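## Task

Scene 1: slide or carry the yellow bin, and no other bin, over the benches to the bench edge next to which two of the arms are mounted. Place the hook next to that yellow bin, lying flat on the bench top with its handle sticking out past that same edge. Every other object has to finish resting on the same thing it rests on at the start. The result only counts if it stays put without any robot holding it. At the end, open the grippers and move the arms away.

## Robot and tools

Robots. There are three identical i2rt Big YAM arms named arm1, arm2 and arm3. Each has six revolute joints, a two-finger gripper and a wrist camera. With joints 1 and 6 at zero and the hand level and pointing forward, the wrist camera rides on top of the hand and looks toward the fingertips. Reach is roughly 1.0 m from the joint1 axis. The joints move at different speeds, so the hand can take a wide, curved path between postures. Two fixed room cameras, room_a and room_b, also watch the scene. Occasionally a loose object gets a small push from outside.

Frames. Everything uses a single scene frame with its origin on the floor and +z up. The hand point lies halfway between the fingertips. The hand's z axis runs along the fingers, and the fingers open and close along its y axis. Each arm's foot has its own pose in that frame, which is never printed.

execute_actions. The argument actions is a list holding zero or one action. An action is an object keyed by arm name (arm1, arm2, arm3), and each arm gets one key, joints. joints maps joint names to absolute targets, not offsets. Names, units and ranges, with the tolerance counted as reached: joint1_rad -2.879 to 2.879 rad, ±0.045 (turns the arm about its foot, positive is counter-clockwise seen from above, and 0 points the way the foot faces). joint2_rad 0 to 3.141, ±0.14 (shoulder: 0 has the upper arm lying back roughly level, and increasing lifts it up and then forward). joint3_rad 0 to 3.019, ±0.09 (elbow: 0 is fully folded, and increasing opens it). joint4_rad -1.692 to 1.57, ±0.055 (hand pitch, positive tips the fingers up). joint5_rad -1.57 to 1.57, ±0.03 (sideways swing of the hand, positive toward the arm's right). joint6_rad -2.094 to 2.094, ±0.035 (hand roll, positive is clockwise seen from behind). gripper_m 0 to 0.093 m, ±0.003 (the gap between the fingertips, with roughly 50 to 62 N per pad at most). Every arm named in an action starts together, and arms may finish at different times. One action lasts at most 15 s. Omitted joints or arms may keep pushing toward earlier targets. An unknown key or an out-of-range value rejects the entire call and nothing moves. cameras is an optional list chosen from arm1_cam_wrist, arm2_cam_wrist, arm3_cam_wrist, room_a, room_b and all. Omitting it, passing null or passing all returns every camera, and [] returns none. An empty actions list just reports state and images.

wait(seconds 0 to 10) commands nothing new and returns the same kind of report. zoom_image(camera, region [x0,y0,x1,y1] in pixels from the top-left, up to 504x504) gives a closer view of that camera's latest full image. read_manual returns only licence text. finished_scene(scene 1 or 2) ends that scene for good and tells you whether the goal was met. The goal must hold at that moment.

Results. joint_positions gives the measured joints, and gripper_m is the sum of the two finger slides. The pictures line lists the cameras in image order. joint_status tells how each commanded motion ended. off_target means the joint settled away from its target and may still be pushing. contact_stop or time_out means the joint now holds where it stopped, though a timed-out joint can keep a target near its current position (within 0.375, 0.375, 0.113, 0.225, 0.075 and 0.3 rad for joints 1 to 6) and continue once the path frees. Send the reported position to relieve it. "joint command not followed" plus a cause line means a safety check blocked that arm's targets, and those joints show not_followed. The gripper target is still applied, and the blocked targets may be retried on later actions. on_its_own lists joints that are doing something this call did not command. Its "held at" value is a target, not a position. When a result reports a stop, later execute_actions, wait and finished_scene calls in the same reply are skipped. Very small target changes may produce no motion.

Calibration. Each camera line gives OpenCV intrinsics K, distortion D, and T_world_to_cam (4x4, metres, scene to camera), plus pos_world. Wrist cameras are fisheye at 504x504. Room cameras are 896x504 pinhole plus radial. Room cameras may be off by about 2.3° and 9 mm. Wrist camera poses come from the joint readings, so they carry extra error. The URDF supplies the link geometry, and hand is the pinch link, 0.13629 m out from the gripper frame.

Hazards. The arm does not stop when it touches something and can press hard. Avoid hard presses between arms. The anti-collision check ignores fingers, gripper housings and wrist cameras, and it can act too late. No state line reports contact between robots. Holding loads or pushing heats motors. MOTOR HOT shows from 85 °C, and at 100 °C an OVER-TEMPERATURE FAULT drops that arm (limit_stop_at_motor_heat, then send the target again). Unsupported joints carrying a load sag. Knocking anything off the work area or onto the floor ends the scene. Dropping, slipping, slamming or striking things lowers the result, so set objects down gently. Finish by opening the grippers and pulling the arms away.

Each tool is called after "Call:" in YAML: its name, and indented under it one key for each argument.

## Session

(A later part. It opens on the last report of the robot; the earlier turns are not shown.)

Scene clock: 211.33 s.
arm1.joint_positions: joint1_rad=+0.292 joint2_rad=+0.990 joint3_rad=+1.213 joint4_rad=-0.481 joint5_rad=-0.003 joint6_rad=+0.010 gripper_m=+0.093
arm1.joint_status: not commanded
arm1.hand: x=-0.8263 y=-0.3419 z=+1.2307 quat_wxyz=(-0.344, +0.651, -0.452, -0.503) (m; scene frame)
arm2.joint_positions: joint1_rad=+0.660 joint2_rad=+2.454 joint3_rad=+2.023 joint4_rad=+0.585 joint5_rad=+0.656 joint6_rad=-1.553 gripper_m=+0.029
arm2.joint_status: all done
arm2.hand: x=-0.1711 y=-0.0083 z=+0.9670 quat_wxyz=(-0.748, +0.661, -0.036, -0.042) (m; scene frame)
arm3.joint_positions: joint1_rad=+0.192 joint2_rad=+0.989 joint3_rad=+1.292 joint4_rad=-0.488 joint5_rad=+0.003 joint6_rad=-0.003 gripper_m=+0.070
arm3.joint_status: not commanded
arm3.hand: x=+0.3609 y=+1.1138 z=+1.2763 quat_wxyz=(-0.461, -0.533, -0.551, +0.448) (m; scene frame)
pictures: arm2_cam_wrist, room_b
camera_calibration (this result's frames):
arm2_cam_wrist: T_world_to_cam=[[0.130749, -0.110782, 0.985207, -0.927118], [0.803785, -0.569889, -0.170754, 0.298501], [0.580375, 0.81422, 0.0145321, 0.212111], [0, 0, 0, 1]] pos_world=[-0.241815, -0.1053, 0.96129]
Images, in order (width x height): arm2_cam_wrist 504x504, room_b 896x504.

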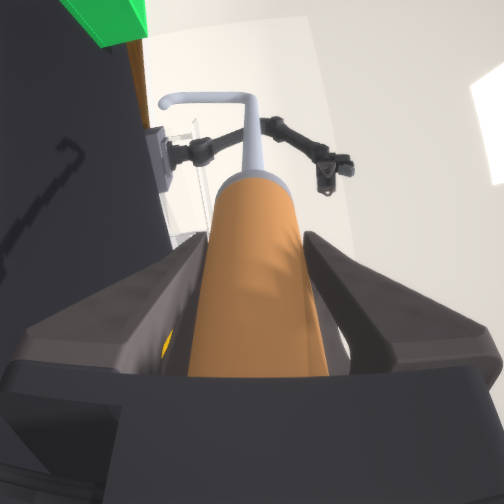

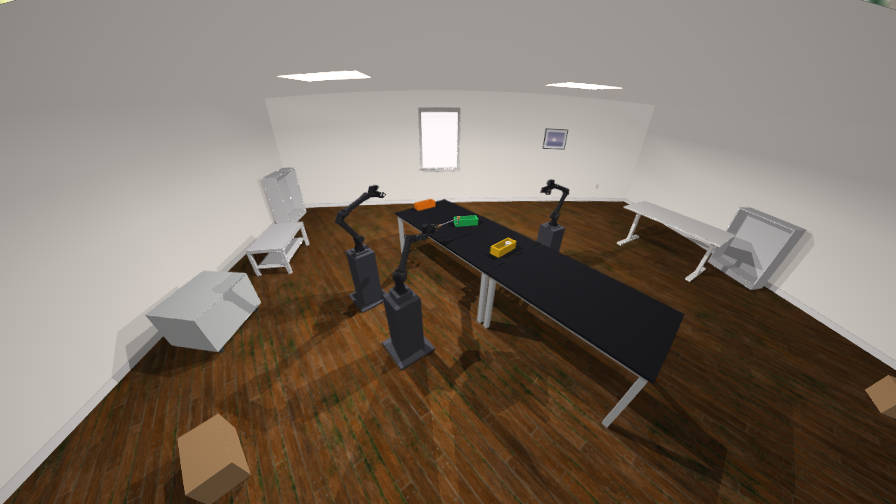

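Call:
execute_actions:
  actions:
    - {"arm2":{"joints":{"joint1_rad":-0.05,"joint2_rad":2.25,"joint3_rad":1.74,"joint4_rad":0.56,"joint5_rad":0}},"arm3":{"joints":{"joint2_rad":1.6,"joint3_rad":1.8,"joint4_rad":-0.5}}}
  cameras: ["arm2_cam_wrist","arm3_cam_wrist","room_a"]

Scene clock: 220.97 s.
arm1.joint_positions: joint1_rad=+0.292 joint2_rad=+0.990 joint3_rad=+1.213 joint4_rad=-0.481 joint5_rad=-0.003 joint6_rad=+0.010 gripper_m=+0.093
arm1.joint_status: not commanded
arm1.hand: x=-0.8263 y=-0.3419 z=+1.2307 quat_wxyz=(-0.344, +0.651, -0.452, -0.503) (m; scene frame)
arm2.joint_positions: joint1_rad=-0.055 joint2_rad=+2.304 joint3_rad=+1.718 joint4_rad=+0.538 joint5_rad=+0.001 joint6_rad=-1.556 gripper_m=+0.029
arm2.joint_status: all done
arm2.hand: x=+0.3544 y=+0.0962 z=+0.9210 quat_wxyz=(-0.690, +0.723, -0.024, +0.014) (m; scene frame)
arm3.joint_positions: joint1_rad=+0.192 joint2_rad=+1.619 joint3_rad=+1.742 joint4_rad=-0.493 joint5_rad=+0.003 joint6_rad=-0.003 gripper_m=+0.070
arm3.joint_status: all done
arm3.hand: x=+0.3691 y=+0.8736 z=+1.1895 quat_wxyz=(-0.408, -0.572, -0.591, +0.397) (m; scene frame)
pictures: arm2_cam_wrist, arm3_cam_wrist, room_a
camera_calibration (this result's frames):
arm2_cam_wrist: T_world_to_cam=[[0.0369412, 0.0553521, 0.997783, -0.933245], [0.776493, -0.630095, 0.00620628, -0.219672], [0.629042, 0.774542, -0.066257, -0.116342], [0, 0, 0, 1]] pos_world=[0.278233, 0.00335424, 0.924831]
arm3_cam_wrist: T_world_to_cam=[[-0.999855, -0.0134368, 0.0104208, 0.363975], [-0.0169621, 0.831208, -0.555703, -0.052969], [-0.00119497, -0.555799, -0.831316, 1.59884], [0, 0, 0, 1]] pos_world=[0.364935, 0.937553, 1.29591]
Images, in order (width x height): arm2_cam_wrist 504x504, arm3_cam_wrist 504x504, room_a 896x504.

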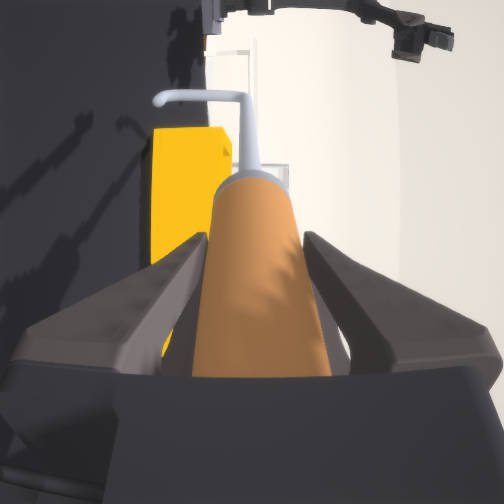

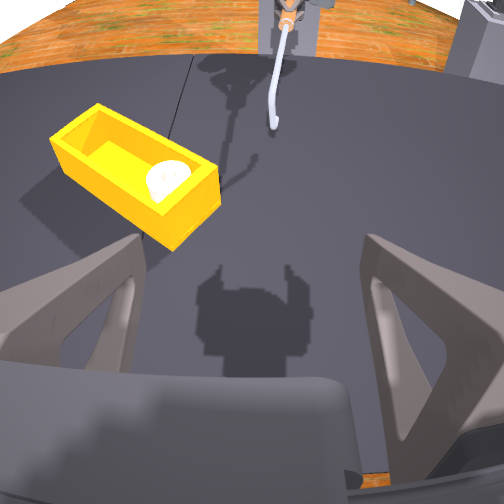

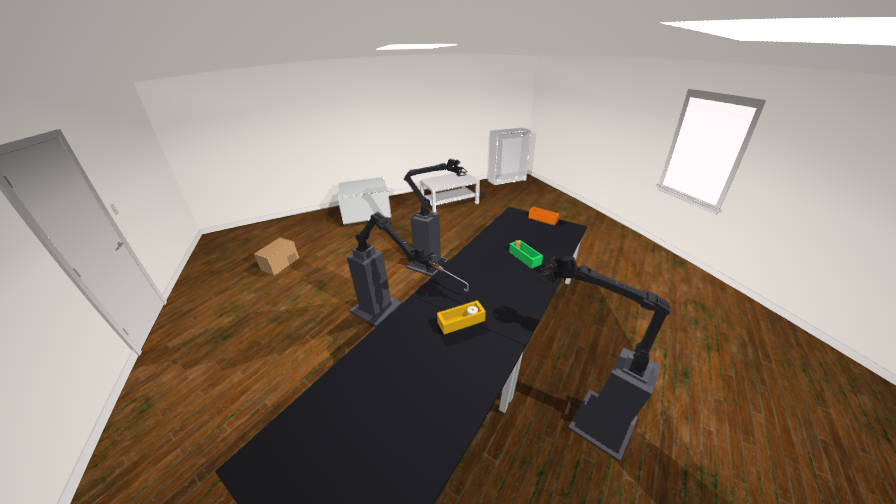

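Call:
execute_actions:
  actions:
    - {"arm2":{"joints":{"joint2_rad":2.3,"joint3_rad":2.17,"joint4_rad":0.4}}}
  cameras: []

Call:
execute_actions:
  actions:
    - {"arm2":{"joints":{"joint1_rad":-0.305,"joint2_rad":2.42,"joint4_rad":0.32}},"arm3":{"joints":{"joint1_rad":0.4}}}
  cameras: ["arm2_cam_wrist","arm3_cam_wrist","room_b"]

Scene clock: 235.10 s.
arm1.joint_positions: joint1_rad=+0.292 joint2_rad=+0.990 joint3_rad=+1.213 joint4_rad=-0.481 joint5_rad=-0.003 joint6_rad=+0.010 gripper_m=+0.093
arm1.joint_status: not commanded
arm1.hand: x=-0.8263 y=-0.3419 z=+1.2307 quat_wxyz=(-0.344, +0.651, -0.452, -0.503) (m; scene frame)
arm2.joint_positions: joint1_rad=-0.055 joint2_rad=+2.315 joint3_rad=+2.116 joint4_rad=+0.368 joint5_rad=+0.001 joint6_rad=-1.556 gripper_m=+0.029
arm2.joint_status: all done
arm2.hand: x=+0.3569 y=+0.1514 z=+1.1066 quat_wxyz=(-0.765, +0.644, -0.021, +0.015) (m; scene frame)
arm3.joint_positions: joint1_rad=+0.192 joint2_rad=+1.619 joint3_rad=+1.742 joint4_rad=-0.493 joint5_rad=+0.003 joint6_rad=-0.003 gripper_m=+0.070
arm3.joint_status: not commanded
arm3.hand: x=+0.3691 y=+0.8736 z=+1.1895 quat_wxyz=(-0.408, -0.572, -0.591, +0.397) (m; scene frame)
pictures: none
No camera images: the call's "cameras" was empty. Leave "cameras" out to get every camera's image.

Scene clock: 237.07 s.
arm1.joint_positions: joint1_rad=+0.292 joint2_rad=+0.990 joint3_rad=+1.213 joint4_rad=-0.481 joint5_rad=-0.003 joint6_rad=+0.010 gripper_m=+0.093
arm1.joint_status: not commanded
arm1.hand: x=-0.8263 y=-0.3419 z=+1.2307 quat_wxyz=(-0.344, +0.651, -0.452, -0.503) (m; scene frame)
arm2.joint_positions: joint1_rad=-0.299 joint2_rad=+2.459 joint3_rad=+2.117 joint4_rad=+0.295 joint5_rad=-0.002 joint6_rad=-1.557 gripper_m=+0.029
arm2.joint_status: all done
arm2.hand: x=+0.5890 y=+0.1299 z=+0.9554 quat_wxyz=(-0.684, +0.714, -0.110, +0.097) (m; scene frame)
arm3.joint_positions: joint1_rad=+0.396 joint2_rad=+1.619 joint3_rad=+1.742 joint4_rad=-0.493 joint5_rad=+0.000 joint6_rad=-0.003 gripper_m=+0.070
arm3.joint_status: all done
arm3.hand: x=+0.5140 y=+0.8931 z=+1.1895 quat_wxyz=(-0.447, -0.507, -0.647, +0.353) (m; scene frame)
pictures: arm2_cam_wrist, arm3_cam_wrist, room_b
camera_calibration (this result's frames):
arm2_cam_wrist: T_world_to_cam=[[0.0479982, 0.0432375, 0.997911, -0.983151], [0.603322, -0.797478, 0.00553421, -0.2564], [0.796052, 0.601796, -0.0643637, -0.365501], [0, 0, 0, 1]] pos_world=[0.492839, 0.0579924, 0.958991]
arm3_cam_wrist: T_world_to_cam=[[-0.975836, -0.218207, 0.0114112, 0.678486], [-0.1876, 0.809893, -0.555769, 0.0400832], [0.112031, -0.54448, -0.831258, 1.54155], [0, 0, 0, 1]] pos_world=[0.496909, 0.954932, 1.29596]
Images, in order (width x height): arm2_cam_wrist 504x504, arm3_cam_wrist 504x504, room_b 896x504.

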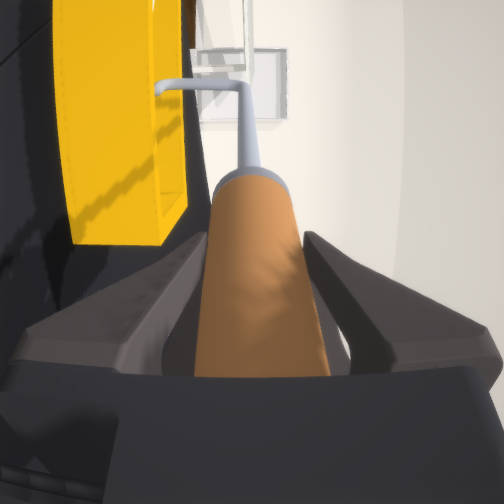

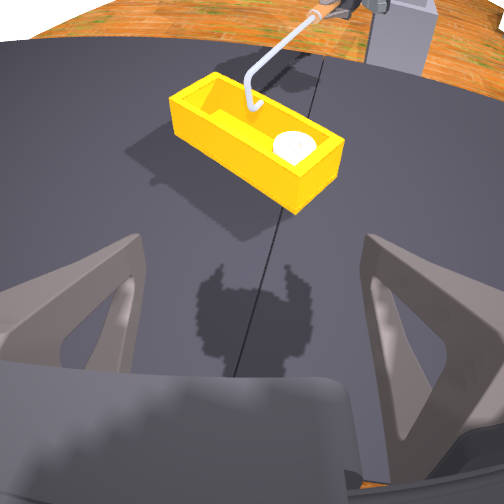

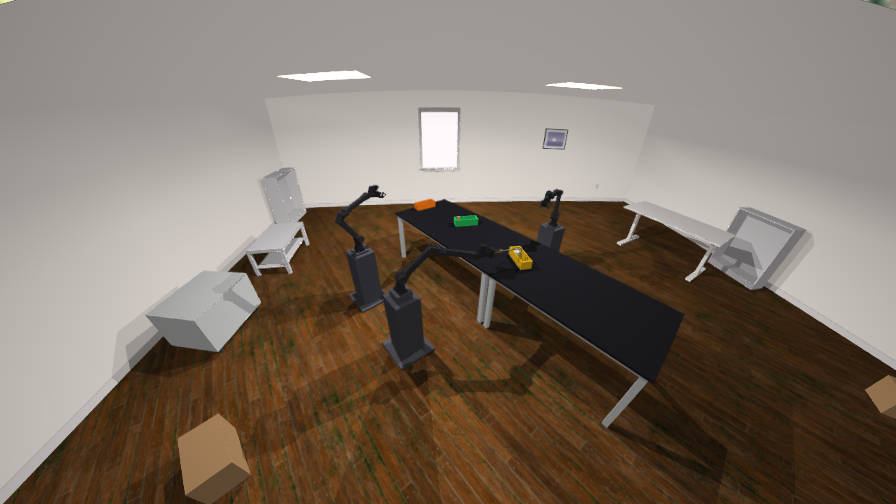

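Call:
execute_actions:
  actions:
    - {"arm2":{"joints":{"joint4_rad":0.24}}}
  cameras: ["arm2_cam_wrist","arm3_cam_wrist"]

Scene clock: 240.37 s.
arm1.joint_positions: joint1_rad=+0.292 joint2_rad=+0.990 joint3_rad=+1.213 joint4_rad=-0.481 joint5_rad=-0.003 joint6_rad=+0.010 gripper_m=+0.093
arm1.joint_status: not commanded
arm1.hand: x=-0.8263 y=-0.3419 z=+1.2307 quat_wxyz=(-0.344, +0.651, -0.452, -0.503) (m; scene frame)
arm2.joint_positions: joint1_rad=-0.299 joint2_rad=+2.459 joint3_rad=+2.117 joint4_rad=+0.223 joint5_rad=-0.001 joint6_rad=-1.557 gripper_m=+0.029
arm2.joint_status: all done
arm2.hand: x=+0.5887 y=+0.1285 z=+0.9376 quat_wxyz=(-0.658, +0.738, -0.114, +0.094) (m; scene frame)
arm3.joint_positions: joint1_rad=+0.396 joint2_rad=+1.619 joint3_rad=+1.742 joint4_rad=-0.493 joint5_rad=+0.000 joint6_rad=-0.003 gripper_m=+0.070
arm3.joint_status: not commanded
arm3.hand: x=+0.5140 y=+0.8931 z=+1.1895 quat_wxyz=(-0.447, -0.507, -0.647, +0.353) (m; scene frame)
pictures: arm2_cam_wrist, arm3_cam_wrist
camera_calibration (this result's frames):
arm2_cam_wrist: T_world_to_cam=[[0.0690389, 0.112189, 0.991286, -0.98039], [0.603198, -0.79614, 0.0480932, -0.297283], [0.794598, 0.594621, -0.122637, -0.309149], [0, 0, 0, 1]] pos_world=[0.492654, 0.0571369, 0.948231]
arm3_cam_wrist: T_world_to_cam=[[-0.975836, -0.218207, 0.0114112, 0.678486], [-0.1876, 0.809893, -0.555769, 0.0400832], [0.112031, -0.54448, -0.831258, 1.54155], [0, 0, 0, 1]] pos_world=[0.496909, 0.954932, 1.29596]
Images, in order (width x height): arm2_cam_wrist 504x504, arm3_cam_wrist 504x504.

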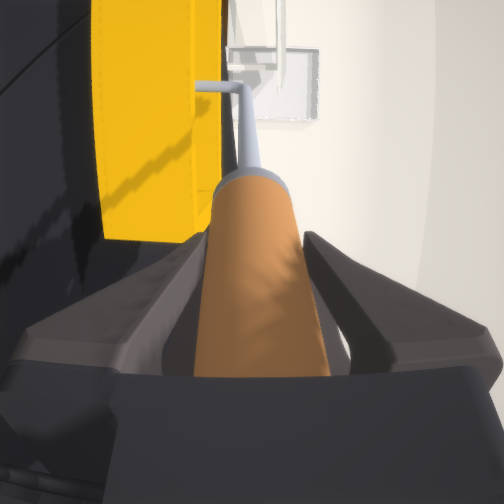

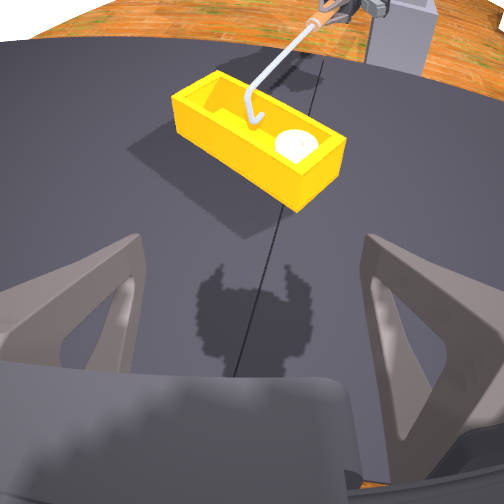

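Call:
execute_actions:
  actions:
    - {"arm2":{"joints":{"joint2_rad":2.165,"joint3_rad":1.65,"joint4_rad":0.49}}}
  cameras: ["arm2_cam_wrist","arm3_cam_wrist"]

Scene clock: 245.77 s.
arm1.joint_positions: joint1_rad=+0.292 joint2_rad=+0.990 joint3_rad=+1.213 joint4_rad=-0.481 joint5_rad=-0.003 joint6_rad=+0.010 gripper_m=+0.093
arm1.joint_status: not commanded
arm1.hand: x=-0.8263 y=-0.3419 z=+1.2307 quat_wxyz=(-0.344, +0.651, -0.452, -0.503) (m; scene frame)
arm2.joint_positions: joint1_rad=-0.299 joint2_rad=+2.185 joint3_rad=+1.617 joint4_rad=+0.456 joint5_rad=-0.001 joint6_rad=-1.557 gripper_m=+0.029
arm2.joint_status: all done
arm2.hand: x=+0.5594 y=+0.0323 z=+0.9456 quat_wxyz=(-0.661, +0.736, -0.114, +0.094) (m; scene frame)
arm3.joint_positions: joint1_rad=+0.396 joint2_rad=+1.619 joint3_rad=+1.742 joint4_rad=-0.493 joint5_rad=+0.000 joint6_rad=-0.003 gripper_m=+0.070
arm3.joint_status: not commanded
arm3.hand: x=+0.5140 y=+0.8931 z=+1.1895 quat_wxyz=(-0.447, -0.507, -0.647, +0.353) (m; scene frame)
pictures: arm2_cam_wrist, arm3_cam_wrist
camera_calibration (this result's frames):
arm2_cam_wrist: T_world_to_cam=[[0.067052, 0.105676, 0.992137, -0.974907], [0.603114, -0.796437, 0.0440709, -0.352685], [0.794832, 0.595417, -0.117137, -0.233029], [0, 0, 0, 1]] pos_world=[0.463297, -0.0391176, 0.955488]
arm3_cam_wrist: T_world_to_cam=[[-0.975836, -0.218207, 0.0114112, 0.678486], [-0.1876, 0.809893, -0.555769, 0.0400832], [0.112031, -0.54448, -0.831258, 1.54155], [0, 0, 0, 1]] pos_world=[0.496909, 0.954932, 1.29596]
Images, in order (width x height): arm2_cam_wrist 504x504, arm3_cam_wrist 504x504.

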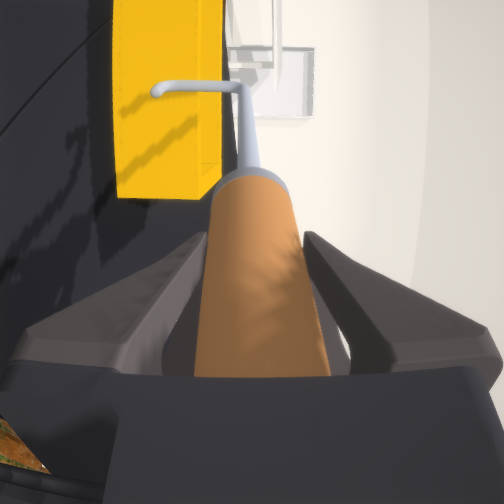

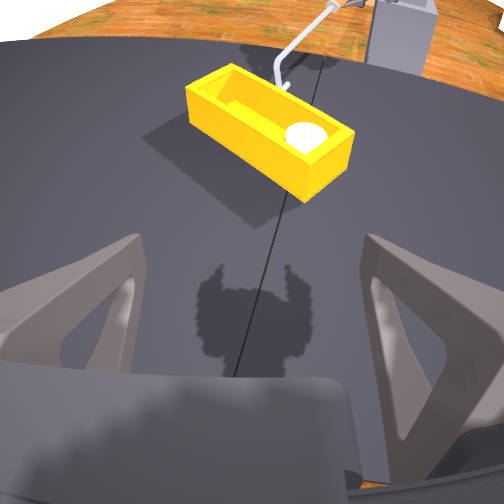

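Call:
execute_actions:
  actions:
    - {"arm2":{"joints":{"joint3_rad":2.15,"joint4_rad":0.4}}}
  cameras: []

Call:
execute_actions:
  actions:
    - {"arm2":{"joints":{"joint2_rad":2.42,"joint4_rad":0.23}}}
  cameras: ["arm2_cam_wrist","arm3_cam_wrist"]

Scene clock: 251.47 s.
arm1.joint_positions: joint1_rad=+0.292 joint2_rad=+0.990 joint3_rad=+1.213 joint4_rad=-0.481 joint5_rad=-0.003 joint6_rad=+0.010 gripper_m=+0.093
arm1.joint_status: not commanded
arm1.hand: x=-0.8263 y=-0.3419 z=+1.2307 quat_wxyz=(-0.344, +0.651, -0.452, -0.503) (m; scene frame)
arm2.joint_positions: joint1_rad=-0.300 joint2_rad=+2.174 joint3_rad=+2.099 joint4_rad=+0.368 joint5_rad=-0.001 joint6_rad=-1.557 gripper_m=+0.029
arm2.joint_status: all done
arm2.hand: x=+0.5729 y=+0.0768 z=+1.2237 quat_wxyz=(-0.795, +0.589, -0.091, +0.113) (m; scene frame)
arm3.joint_positions: joint1_rad=+0.396 joint2_rad=+1.619 joint3_rad=+1.742 joint4_rad=-0.493 joint5_rad=+0.000 joint6_rad=-0.003 gripper_m=+0.070
arm3.joint_status: not commanded
arm3.hand: x=+0.5140 y=+0.8931 z=+1.1895 quat_wxyz=(-0.447, -0.507, -0.647, +0.353) (m; scene frame)
pictures: none
No camera images: the call's "cameras" was empty. Leave "cameras" out to get every camera's image.

Scene clock: 252.93 s.
arm1.joint_positions: joint1_rad=+0.292 joint2_rad=+0.990 joint3_rad=+1.213 joint4_rad=-0.481 joint5_rad=-0.003 joint6_rad=+0.010 gripper_m=+0.093
arm1.joint_status: not commanded
arm1.hand: x=-0.8263 y=-0.3419 z=+1.2307 quat_wxyz=(-0.344, +0.651, -0.452, -0.503) (m; scene frame)
arm2.joint_positions: joint1_rad=-0.300 joint2_rad=+2.470 joint3_rad=+2.101 joint4_rad=+0.210 joint5_rad=+0.001 joint6_rad=-1.562 gripper_m=+0.029
arm2.joint_status: all done
arm2.hand: x=+0.5885 y=+0.1254 z=+0.9144 quat_wxyz=(-0.643, +0.752, -0.115, +0.094) (m; scene frame)
arm3.joint_positions: joint1_rad=+0.396 joint2_rad=+1.619 joint3_rad=+1.742 joint4_rad=-0.493 joint5_rad=+0.000 joint6_rad=-0.003 gripper_m=+0.070
arm3.joint_status: not commanded
arm3.hand: x=+0.5140 y=+0.8931 z=+1.1895 quat_wxyz=(-0.447, -0.507, -0.647, +0.353) (m; scene frame)
pictures: arm2_cam_wrist, arm3_cam_wrist
camera_calibration (this result's frames):
arm2_cam_wrist: T_world_to_cam=[[0.0759199, 0.151432, 0.985548, -0.960757], [0.602301, -0.794671, 0.0757062, -0.323421], [0.794651, 0.587849, -0.151539, -0.282768], [0, 0, 0, 1]] pos_world=[0.49244, 0.0547011, 0.928507]
arm3_cam_wrist: T_world_to_cam=[[-0.975836, -0.218207, 0.0114112, 0.678486], [-0.1876, 0.809893, -0.555769, 0.0400832], [0.112031, -0.54448, -0.831258, 1.54155], [0, 0, 0, 1]] pos_world=[0.496909, 0.954932, 1.29596]
Images, in order (width x height): arm2_cam_wrist 504x504, arm3_cam_wrist 504x504.

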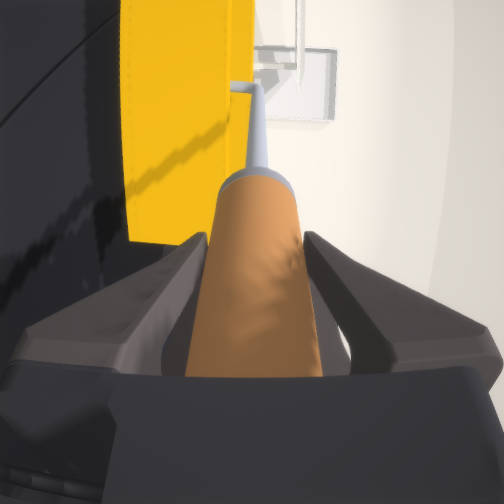

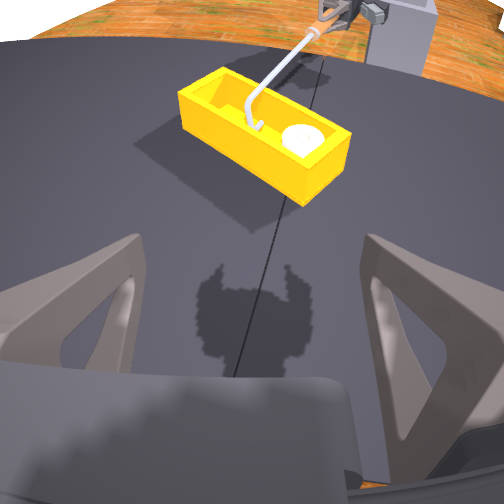

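Call:
execute_actions:
  actions:
    - {"arm2":{"joints":{"joint2_rad":2.315,"joint3_rad":1.88,"joint4_rad":0.36}}}
  cameras: []

Call:
execute_actions:
  actions:
    - {"arm2":{"joints":{"joint2_rad":2.2,"joint3_rad":1.65,"joint4_rad":0.465}}}
  cameras: ["arm2_cam_wrist","arm3_cam_wrist"]

Scene clock: 261.70 s.
arm1.joint_positions: joint1_rad=+0.292 joint2_rad=+0.990 joint3_rad=+1.213 joint4_rad=-0.481 joint5_rad=-0.003 joint6_rad=+0.010 gripper_m=+0.093
arm1.joint_status: not commanded
arm1.hand: x=-0.8263 y=-0.3419 z=+1.2307 quat_wxyz=(-0.344, +0.651, -0.452, -0.503) (m; scene frame)
arm2.joint_positions: joint1_rad=-0.300 joint2_rad=+2.347 joint3_rad=+1.854 joint4_rad=+0.318 joint5_rad=+0.001 joint6_rad=-1.562 gripper_m=+0.029
arm2.joint_status: all done
arm2.hand: x=+0.5753 y=+0.0821 z=+0.9076 quat_wxyz=(-0.637, +0.757, -0.116, +0.093) (m; scene frame)
arm3.joint_positions: joint1_rad=+0.396 joint2_rad=+1.619 joint3_rad=+1.742 joint4_rad=-0.493 joint5_rad=+0.000 joint6_rad=-0.003 gripper_m=+0.070
arm3.joint_status: not commanded
arm3.hand: x=+0.5140 y=+0.8931 z=+1.1895 quat_wxyz=(-0.447, -0.507, -0.647, +0.353) (m; scene frame)
pictures: none
No camera images: the call's "cameras" was empty. Leave "cameras" out to get every camera's image.

Scene clock: 262.63 s.
arm1.joint_positions: joint1_rad=+0.292 joint2_rad=+0.990 joint3_rad=+1.213 joint4_rad=-0.481 joint5_rad=-0.003 joint6_rad=+0.010 gripper_m=+0.093
arm1.joint_status: not commanded
arm1.hand: x=-0.8263 y=-0.3419 z=+1.2307 quat_wxyz=(-0.344, +0.651, -0.452, -0.503) (m; scene frame)
arm2.joint_positions: joint1_rad=-0.300 joint2_rad=+2.241 joint3_rad=+1.636 joint4_rad=+0.424 joint5_rad=+0.001 joint6_rad=-1.562 gripper_m=+0.029
arm2.joint_status: all done
arm2.hand: x=+0.5613 y=+0.0362 z=+0.9008 quat_wxyz=(-0.634, +0.759, -0.117, +0.093) (m; scene frame)
arm3.joint_positions: joint1_rad=+0.396 joint2_rad=+1.619 joint3_rad=+1.742 joint4_rad=-0.493 joint5_rad=+0.000 joint6_rad=-0.003 gripper_m=+0.070
arm3.joint_status: not commanded
arm3.hand: x=+0.5140 y=+0.8931 z=+1.1895 quat_wxyz=(-0.447, -0.507, -0.647, +0.353) (m; scene frame)
pictures: arm2_cam_wrist, arm3_cam_wrist
camera_calibration (this result's frames):
arm2_cam_wrist: T_world_to_cam=[[0.0824986, 0.17296, 0.981468, -0.932542], [0.602825, -0.792888, 0.0890564, -0.389274], [0.793597, 0.584307, -0.169677, -0.193708], [0, 0, 0, 1]] pos_world=[0.465324, -0.0341729, 0.91706]
arm3_cam_wrist: T_world_to_cam=[[-0.975836, -0.218207, 0.0114112, 0.678486], [-0.1876, 0.809893, -0.555769, 0.0400832], [0.112031, -0.54448, -0.831258, 1.54155], [0, 0, 0, 1]] pos_world=[0.496909, 0.954932, 1.29596]
Images, in order (width x height): arm2_cam_wrist 504x504, arm3_cam_wrist 504x504.

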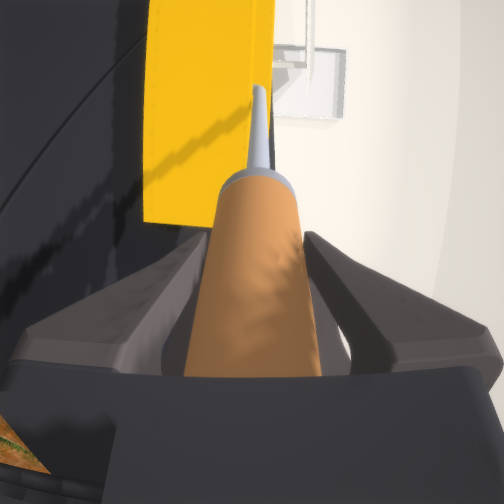

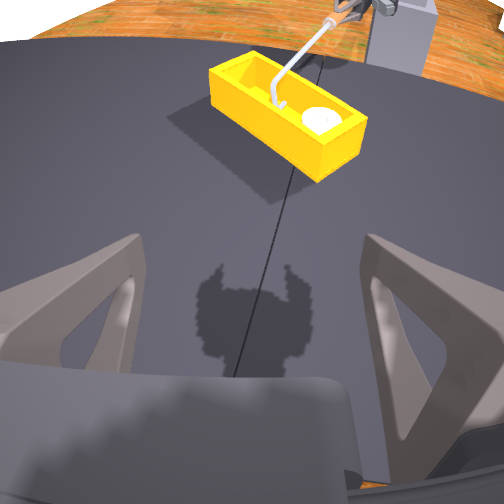

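Working; slightly higher.

Call:
execute_actions:
  actions:
    - {"arm2":{"joints":{"joint2_rad":2.08,"joint3_rad":1.45,"joint4_rad":0.57}}}
  cameras: []

Call:
execute_actions:
  actions:
    - {"arm2":{"joints":{"joint2_rad":1.985,"joint3_rad":1.27,"joint4_rad":0.65}},"arm3":{"joints":{"joint1_rad":0.3,"joint4_rad":-0.3}}}
  cameras: ["arm2_cam_wrist","arm3_cam_wrist","room_b"]

Scene clock: 270.07 s.
arm1.joint_positions: joint1_rad=+0.292 joint2_rad=+0.990 joint3_rad=+1.213 joint4_rad=-0.481 joint5_rad=-0.003 joint6_rad=+0.010 gripper_m=+0.093
arm1.joint_status: not commanded
arm1.hand: x=-0.8263 y=-0.3419 z=+1.2307 quat_wxyz=(-0.344, +0.651, -0.452, -0.503) (m; scene frame)
arm2.joint_positions: joint1_rad=-0.300 joint2_rad=+2.122 joint3_rad=+1.433 joint4_rad=+0.520 joint5_rad=+0.001 joint6_rad=-1.562 gripper_m=+0.029
arm2.joint_status: all done
arm2.hand: x=+0.5464 y=-0.0125 z=+0.9111 quat_wxyz=(-0.639, +0.755, -0.116, +0.093) (m; scene frame)
arm3.joint_positions: joint1_rad=+0.396 joint2_rad=+1.619 joint3_rad=+1.742 joint4_rad=-0.493 joint5_rad=+0.000 joint6_rad=-0.003 gripper_m=+0.070
arm3.joint_status: not commanded
arm3.hand: x=+0.5140 y=+0.8931 z=+1.1895 quat_wxyz=(-0.447, -0.507, -0.647, +0.353) (m; scene frame)
pictures: none
No camera images: the call's "cameras" was empty. Leave "cameras" out to get every camera's image.

Scene clock: 271.20 s.
arm1.joint_positions: joint1_rad=+0.292 joint2_rad=+0.990 joint3_rad=+1.213 joint4_rad=-0.481 joint5_rad=-0.003 joint6_rad=+0.010 gripper_m=+0.093
arm1.joint_status: not commanded
arm1.hand: x=-0.8263 y=-0.3419 z=+1.2307 quat_wxyz=(-0.344, +0.651, -0.452, -0.503) (m; scene frame)
arm2.joint_positions: joint1_rad=-0.300 joint2_rad=+2.024 joint3_rad=+1.252 joint4_rad=+0.601 joint5_rad=+0.001 joint6_rad=-1.562 gripper_m=+0.029
arm2.joint_status: all done
arm2.hand: x=+0.5317 y=-0.0608 z=+0.9110 quat_wxyz=(-0.638, +0.755, -0.116, +0.093) (m; scene frame)
arm3.joint_positions: joint1_rad=+0.297 joint2_rad=+1.619 joint3_rad=+1.742 joint4_rad=-0.324 joint5_rad=+0.000 joint6_rad=-0.003 gripper_m=+0.070
arm3.joint_status: all done
arm3.hand: x=+0.4460 y=+0.8688 z=+1.2294 quat_wxyz=(-0.480, -0.506, -0.582, +0.419) (m; scene frame)
pictures: arm2_cam_wrist, arm3_cam_wrist, room_b
camera_calibration (this result's frames):
arm2_cam_wrist: T_world_to_cam=[[0.0792125, 0.162207, 0.983572, -0.924104], [0.602552, -0.793816, 0.0823866, -0.443088], [0.794139, 0.586127, -0.160619, -0.120189], [0, 0, 0, 1]] pos_world=[0.435631, -0.131388, 0.926123]
arm3_cam_wrist: T_world_to_cam=[[-0.992825, -0.11935, 0.00739706, 0.533005], [-0.0917303, 0.720465, -0.687398, 0.265939], [0.0767115, -0.683144, -0.726243, 1.57618], [0, 0, 0, 1]] pos_world=[0.432664, 0.948775, 1.32356]
Images, in order (width x height): arm2_cam_wrist 504x504, arm3_cam_wrist 504x504, room_b 896x504.

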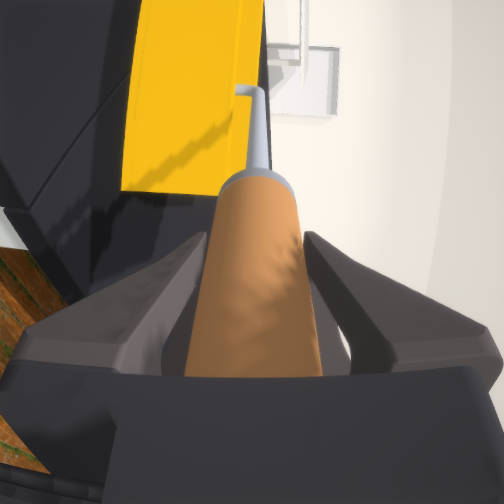

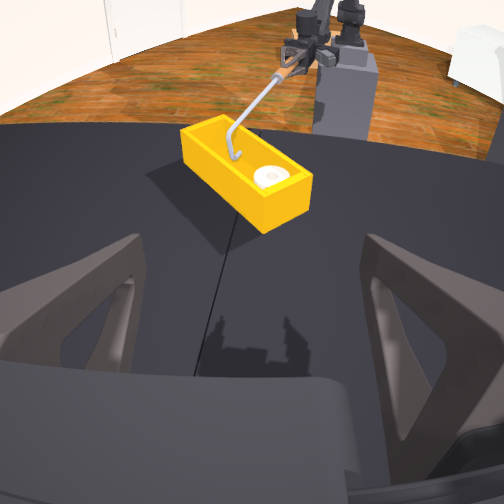

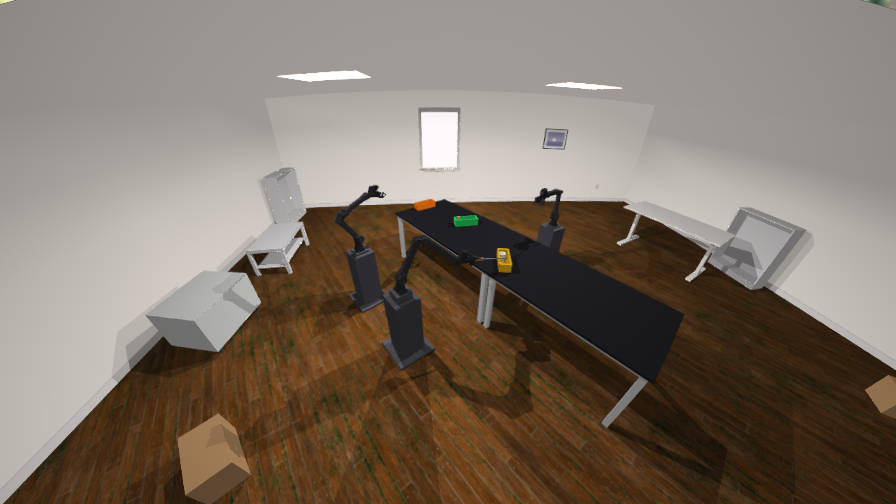

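Call:
execute_actions:
  actions:
    - {"arm2":{"joints":{"joint2_rad":1.89,"joint3_rad":1.10,"joint4_rad":0.725}}}
  cameras: ["arm2_cam_wrist"]

Call:
execute_actions:
  actions:
    - {"arm2":{"joints":{"joint2_rad":1.82,"joint3_rad":0.975,"joint4_rad":0.78}}}
  cameras: ["arm2_cam_wrist","arm3_cam_wrist","room_b"]

Call:
zoom_image:
  camera: "room_b"
  region: [400, 200, 600, 340]

Scene clock: 279.93 s.
arm1.joint_positions: joint1_rad=+0.292 joint2_rad=+0.990 joint3_rad=+1.213 joint4_rad=-0.481 joint5_rad=-0.003 joint6_rad=+0.010 gripper_m=+0.093
arm1.joint_status: not commanded
arm1.hand: x=-0.8263 y=-0.3419 z=+1.2307 quat_wxyz=(-0.344, +0.651, -0.452, -0.503) (m; scene frame)
arm2.joint_positions: joint1_rad=-0.300 joint2_rad=+1.926 joint3_rad=+1.082 joint4_rad=+0.676 joint5_rad=+0.001 joint6_rad=-1.562 gripper_m=+0.029
arm2.joint_status: all done
arm2.hand: x=+0.5167 y=-0.1099 z=+0.9126 quat_wxyz=(-0.639, +0.755, -0.116, +0.093) (m; scene frame)
arm3.joint_positions: joint1_rad=+0.297 joint2_rad=+1.619 joint3_rad=+1.742 joint4_rad=-0.324 joint5_rad=+0.000 joint6_rad=-0.003 gripper_m=+0.070
arm3.joint_status: not commanded
arm3.hand: x=+0.4460 y=+0.8688 z=+1.2294 quat_wxyz=(-0.480, -0.506, -0.582, +0.419) (m; scene frame)
pictures: arm2_cam_wrist
camera_calibration (this result's frames):
arm2_cam_wrist: T_world_to_cam=[[0.0787739, 0.160772, 0.983843, -0.916708], [0.602517, -0.793934, 0.0814965, -0.472327], [0.794209, 0.586362, -0.159409, -0.0803852], [0, 0, 0, 1]] pos_world=[0.420641, -0.180481, 0.927576]
Images, in order (width x height): arm2_cam_wrist 504x504.

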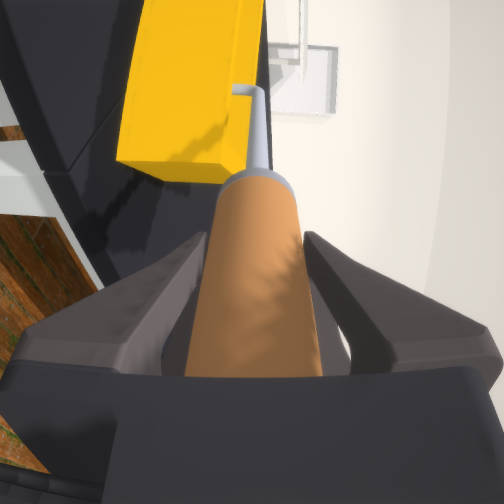

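Scene clock: 280.70 s.
arm1.joint_positions: joint1_rad=+0.292 joint2_rad=+0.990 joint3_rad=+1.213 joint4_rad=-0.481 joint5_rad=-0.003 joint6_rad=+0.010 gripper_m=+0.093
arm1.joint_status: not commanded
arm1.hand: x=-0.8263 y=-0.3419 z=+1.2307 quat_wxyz=(-0.344, +0.651, -0.452, -0.503) (m; scene frame)
arm2.joint_positions: joint1_rad=-0.300 joint2_rad=+1.858 joint3_rad=+0.955 joint4_rad=+0.729 joint5_rad=+0.001 joint6_rad=-1.562 gripper_m=+0.029
arm2.joint_status: all done
arm2.hand: x=+0.5049 y=-0.1485 z=+0.9095 quat_wxyz=(-0.637, +0.756, -0.116, +0.093) (m; scene frame)
arm3.joint_positions: joint1_rad=+0.297 joint2_rad=+1.619 joint3_rad=+1.742 joint4_rad=-0.324 joint5_rad=+0.000 joint6_rad=-0.003 gripper_m=+0.070
arm3.joint_status: not commanded
arm3.hand: x=+0.4460 y=+0.8688 z=+1.2294 quat_wxyz=(-0.480, -0.506, -0.582, +0.419) (m; scene frame)
pictures: arm2_cam_wrist, arm3_cam_wrist, room_b
camera_calibration (this result's frames):
arm2_cam_wrist: T_world_to_cam=[[0.0801991, 0.165436, 0.982954, -0.905817], [0.602632, -0.793545, 0.0843887, -0.498257], [0.793979, 0.585591, -0.163338, -0.0453062], [0, 0, 0, 1]] pos_world=[0.408884, -0.219004, 0.925024]
arm3_cam_wrist: T_world_to_cam=[[-0.992825, -0.11935, 0.00739706, 0.533005], [-0.0917303, 0.720465, -0.687398, 0.265939], [0.0767115, -0.683144, -0.726243, 1.57618], [0, 0, 0, 1]] pos_world=[0.432664, 0.948775, 1.32356]
Images, in order (width x height): arm2_cam_wrist 504x504, arm3_cam_wrist 504x504, room_b 896x504.

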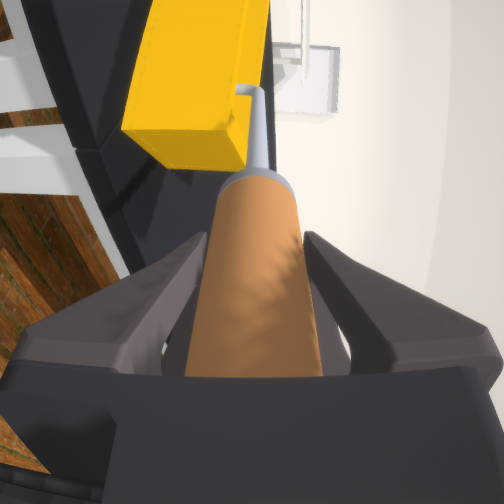

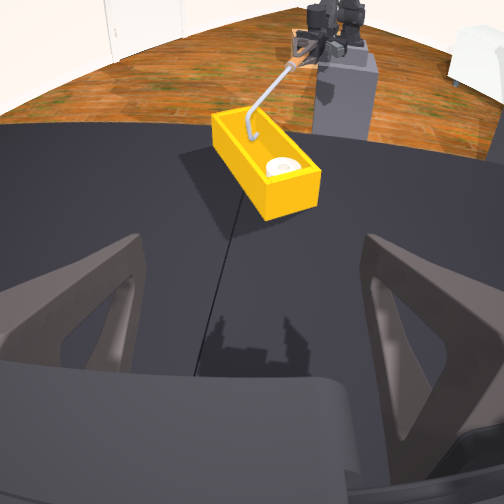

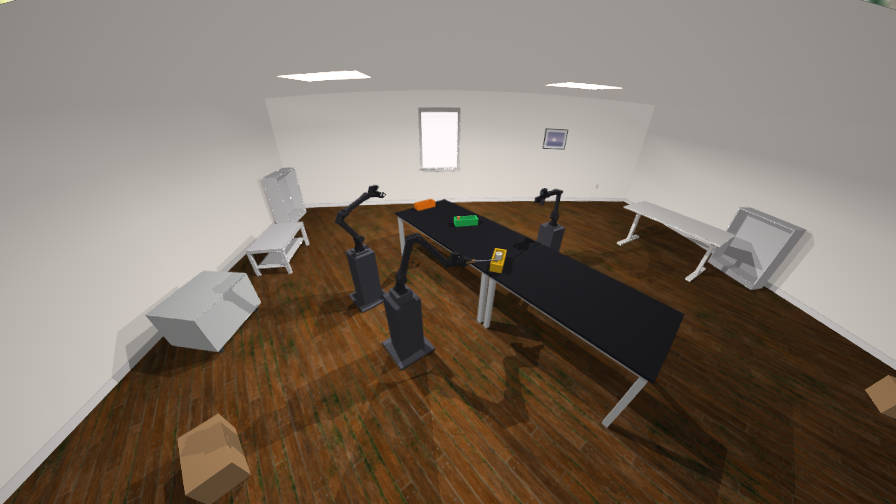

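Region (400, 200, 600, 340) of room_b's 896x504 image, scaled by 2.520, with more detail than that image has; it fills the top 353 rows of this view, and the rest is white.

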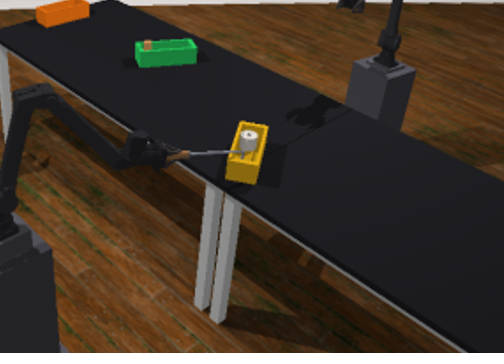

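Call:
execute_actions:
  actions:
    - {"arm2":{"joints":{"joint1_rad":-0.2}}}
  cameras: ["arm2_cam_wrist","arm3_cam_wrist"]

Scene clock: 286.83 s.
arm1.joint_positions: joint1_rad=+0.292 joint2_rad=+0.990 joint3_rad=+1.213 joint4_rad=-0.481 joint5_rad=-0.003 joint6_rad=+0.010 gripper_m=+0.093
arm1.joint_status: not commanded
arm1.hand: x=-0.8263 y=-0.3419 z=+1.2307 quat_wxyz=(-0.344, +0.651, -0.452, -0.503) (m; scene frame)
arm2.joint_positions: joint1_rad=-0.194 joint2_rad=+1.858 joint3_rad=+0.955 joint4_rad=+0.729 joint5_rad=+0.001 joint6_rad=-1.562 gripper_m=+0.029
arm2.joint_status: all done
arm2.hand: x=+0.4361 y=-0.1313 z=+0.9095 quat_wxyz=(-0.641, +0.761, -0.076, +0.059) (m; scene frame)
arm3.joint_positions: joint1_rad=+0.297 joint2_rad=+1.619 joint3_rad=+1.742 joint4_rad=-0.324 joint5_rad=+0.000 joint6_rad=-0.003 gripper_m=+0.070
arm3.joint_status: not commanded
arm3.hand: x=+0.4460 y=+0.8688 z=+1.2294 quat_wxyz=(-0.480, -0.506, -0.582, +0.419) (m; scene frame)
pictures: arm2_cam_wrist, arm3_cam_wrist
camera_calibration (this result's frames):
arm2_cam_wrist: T_world_to_cam=[[0.0621267, 0.172787, 0.982998, -0.894319], [0.682948, -0.725577, 0.0843756, -0.469246], [0.72782, 0.666095, -0.163082, 0.0384456], [0, 0, 0, 1]] pos_world=[0.34805, -0.211556, 0.924976]
arm3_cam_wrist: T_world_to_cam=[[-0.992825, -0.11935, 0.00739706, 0.533005], [-0.0917303, 0.720465, -0.687398, 0.265939], [0.0767115, -0.683144, -0.726243, 1.57618], [0, 0, 0, 1]] pos_world=[0.432664, 0.948775, 1.32356]
Images, in order (width x height): arm2_cam_wrist 504x504, arm3_cam_wrist 504x504.

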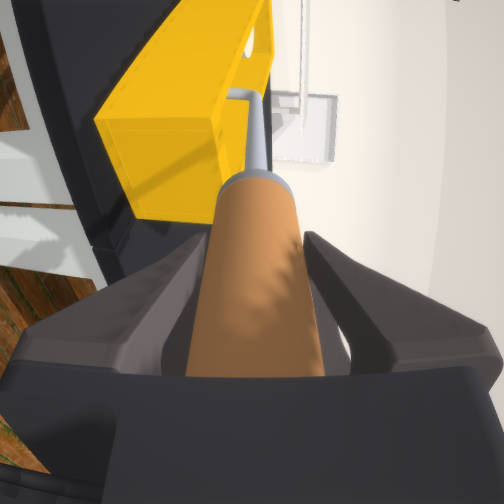

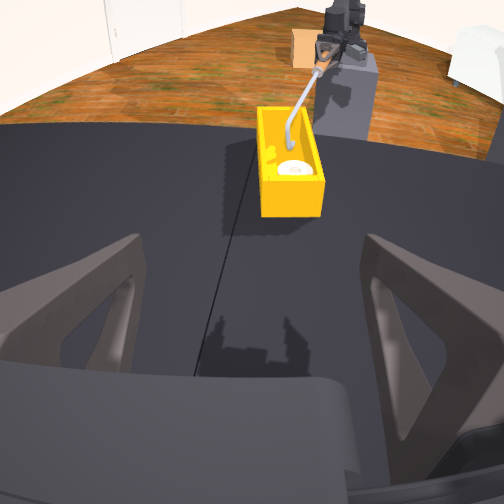

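Call:
execute_actions:
  actions:
    - {"arm2":{"joints":{"joint2_rad":1.65}}}
  cameras: []

Call:
execute_actions:
  actions:
    - {"arm2":{"joints":{"joint1_rad":0.04,"joint3_rad":1.3,"joint4_rad":1.12,"joint2_rad":1.9}}}
  cameras: []

Call:
execute_actions:
  actions:
    - {"arm2":{"joints":{"joint2_rad":2.25,"joint6_rad":0}}}
  cameras: ["arm2_cam_wrist","arm3_cam_wrist"]

Scene clock: 297.93 s.
arm1.joint_positions: joint1_rad=+0.292 joint2_rad=+0.990 joint3_rad=+1.213 joint4_rad=-0.481 joint5_rad=-0.003 joint6_rad=+0.010 gripper_m=+0.093
arm1.joint_status: not commanded
arm1.hand: x=-0.8263 y=-0.3419 z=+1.2307 quat_wxyz=(-0.344, +0.651, -0.452, -0.503) (m; scene frame)
arm2.joint_positions: joint1_rad=-0.194 joint2_rad=+1.657 joint3_rad=+0.941 joint4_rad=+0.747 joint5_rad=+0.001 joint6_rad=-1.562 gripper_m=+0.029
arm2.joint_status: all done
arm2.hand: x=+0.4327 y=-0.1481 z=+1.0361 quat_wxyz=(-0.716, +0.692, -0.069, +0.066) (m; scene frame)
arm3.joint_positions: joint1_rad=+0.297 joint2_rad=+1.619 joint3_rad=+1.742 joint4_rad=-0.324 joint5_rad=+0.000 joint6_rad=-0.003 gripper_m=+0.070
arm3.joint_status: not commanded
arm3.hand: x=+0.4460 y=+0.8688 z=+1.2294 quat_wxyz=(-0.480, -0.506, -0.582, +0.419) (m; scene frame)
pictures: none
No camera images: the call's "cameras" was empty. Leave "cameras" out to get every camera's image.

Scene clock: 299.53 s.
arm1.joint_positions: joint1_rad=+0.292 joint2_rad=+0.990 joint3_rad=+1.213 joint4_rad=-0.481 joint5_rad=-0.003 joint6_rad=+0.010 gripper_m=+0.093
arm1.joint_status: not commanded
arm1.hand: x=-0.8263 y=-0.3419 z=+1.2307 quat_wxyz=(-0.344, +0.651, -0.452, -0.503) (m; scene frame)
arm2.joint_positions: joint1_rad=+0.034 joint2_rad=+1.926 joint3_rad=+1.242 joint4_rad=+1.077 joint5_rad=+0.000 joint6_rad=-1.562 gripper_m=+0.029
arm2.joint_status: all done
arm2.hand: x=+0.2804 y=-0.0524 z=+1.0921 quat_wxyz=(-0.832, +0.555, +0.009, -0.018) (m; scene frame)
arm3.joint_positions: joint1_rad=+0.297 joint2_rad=+1.619 joint3_rad=+1.742 joint4_rad=-0.324 joint5_rad=+0.000 joint6_rad=-0.003 gripper_m=+0.070
arm3.joint_status: not commanded
arm3.hand: x=+0.4460 y=+0.8688 z=+1.2294 quat_wxyz=(-0.480, -0.506, -0.582, +0.419) (m; scene frame)
pictures: none
No camera images: the call's "cameras" was empty. Leave "cameras" out to get every camera's image.

Scene clock: 301.70 s.
arm1.joint_positions: joint1_rad=+0.292 joint2_rad=+0.990 joint3_rad=+1.213 joint4_rad=-0.481 joint5_rad=-0.003 joint6_rad=+0.010 gripper_m=+0.093
arm1.joint_status: not commanded
arm1.hand: x=-0.8263 y=-0.3419 z=+1.2307 quat_wxyz=(-0.344, +0.651, -0.452, -0.503) (m; scene frame)
arm2.joint_positions: joint1_rad=+0.033 joint2_rad=+2.292 joint3_rad=+1.265 joint4_rad=+1.090 joint5_rad=+0.002 joint6_rad=-0.016 gripper_m=+0.029
arm2.joint_status: all done
arm2.hand: x=+0.2808 y=-0.0266 z=+0.8356 quat_wxyz=(-0.511, +0.496, -0.471, -0.520) (m; scene frame)
arm3.joint_positions: joint1_rad=+0.297 joint2_rad=+1.619 joint3_rad=+1.742 joint4_rad=-0.324 joint5_rad=+0.000 joint6_rad=-0.003 gripper_m=+0.070
arm3.joint_status: not commanded
arm3.hand: x=+0.4460 y=+0.8688 z=+1.2294 quat_wxyz=(-0.480, -0.506, -0.582, +0.419) (m; scene frame)
pictures: arm2_cam_wrist, arm3_cam_wrist
camera_calibration (this result's frames):
arm2_cam_wrist: T_world_to_cam=[[0.99894, 0.0459741, -0.00249563, -0.273056], [0.0224785, -0.534288, -0.845003, 0.686208], [-0.0401817, 0.844051, -0.534755, 0.600632], [0, 0, 0, 1]] pos_world=[0.281476, -0.127777, 0.900357]
arm3_cam_wrist: T_world_to_cam=[[-0.992825, -0.11935, 0.00739706, 0.533005], [-0.0917303, 0.720465, -0.687398, 0.265939], [0.0767115, -0.683144, -0.726243, 1.57618], [0, 0, 0, 1]] pos_world=[0.432664, 0.948775, 1.32356]
Images, in order (width x height): arm2_cam_wrist 504x504, arm3_cam_wrist 504x504.

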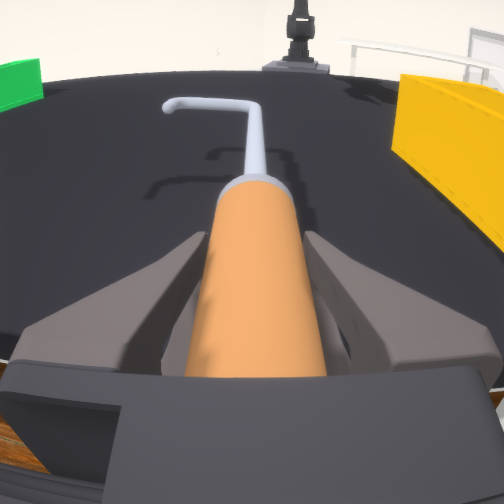

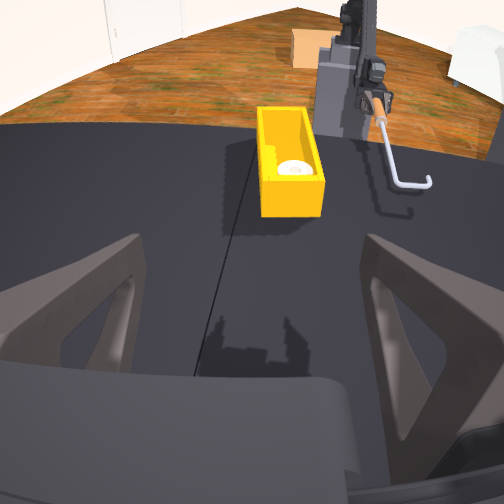

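Call:
execute_actions:
  actions:
    - {"arm2":{"joints":{"joint2_rad":2.345}}}
  cameras: ["arm2_cam_wrist"]

Scene clock: 305.67 s.
arm1.joint_positions: joint1_rad=+0.292 joint2_rad=+0.990 joint3_rad=+1.213 joint4_rad=-0.481 joint5_rad=-0.003 joint6_rad=+0.010 gripper_m=+0.093
arm1.joint_status: not commanded
arm1.hand: x=-0.8263 y=-0.3419 z=+1.2307 quat_wxyz=(-0.344, +0.651, -0.452, -0.503) (m; scene frame)
arm2.joint_positions: joint1_rad=+0.033 joint2_rad=+2.352 joint3_rad=+1.266 joint4_rad=+1.093 joint5_rad=+0.000 joint6_rad=-0.014 gripper_m=+0.029
arm2.joint_status: all done
arm2.hand: x=+0.2808 y=-0.0316 z=+0.7929 quat_wxyz=(-0.497, +0.511, -0.484, -0.507) (m; scene frame)
arm3.joint_positions: joint1_rad=+0.297 joint2_rad=+1.619 joint3_rad=+1.742 joint4_rad=-0.324 joint5_rad=+0.000 joint6_rad=-0.003 gripper_m=+0.070
arm3.joint_status: not commanded
arm3.hand: x=+0.4460 y=+0.8688 z=+1.2294 quat_wxyz=(-0.480, -0.506, -0.582, +0.419) (m; scene frame)
pictures: arm2_cam_wrist
camera_calibration (this result's frames):
arm2_cam_wrist: T_world_to_cam=[[0.998873, 0.0472497, -0.00453038, -0.271266], [0.0237355, -0.579858, -0.814372, 0.621316], [-0.0411058, 0.813346, -0.580326, 0.617459], [0, 0, 0, 1]] pos_world=[0.281595, -0.129116, 0.863081]
Images, in order (width x height): arm2_cam_wrist 504x504.

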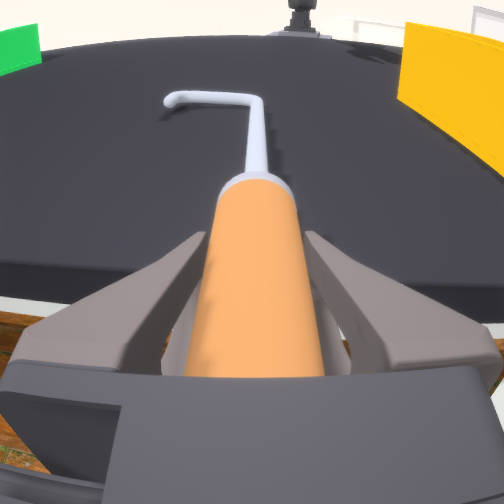

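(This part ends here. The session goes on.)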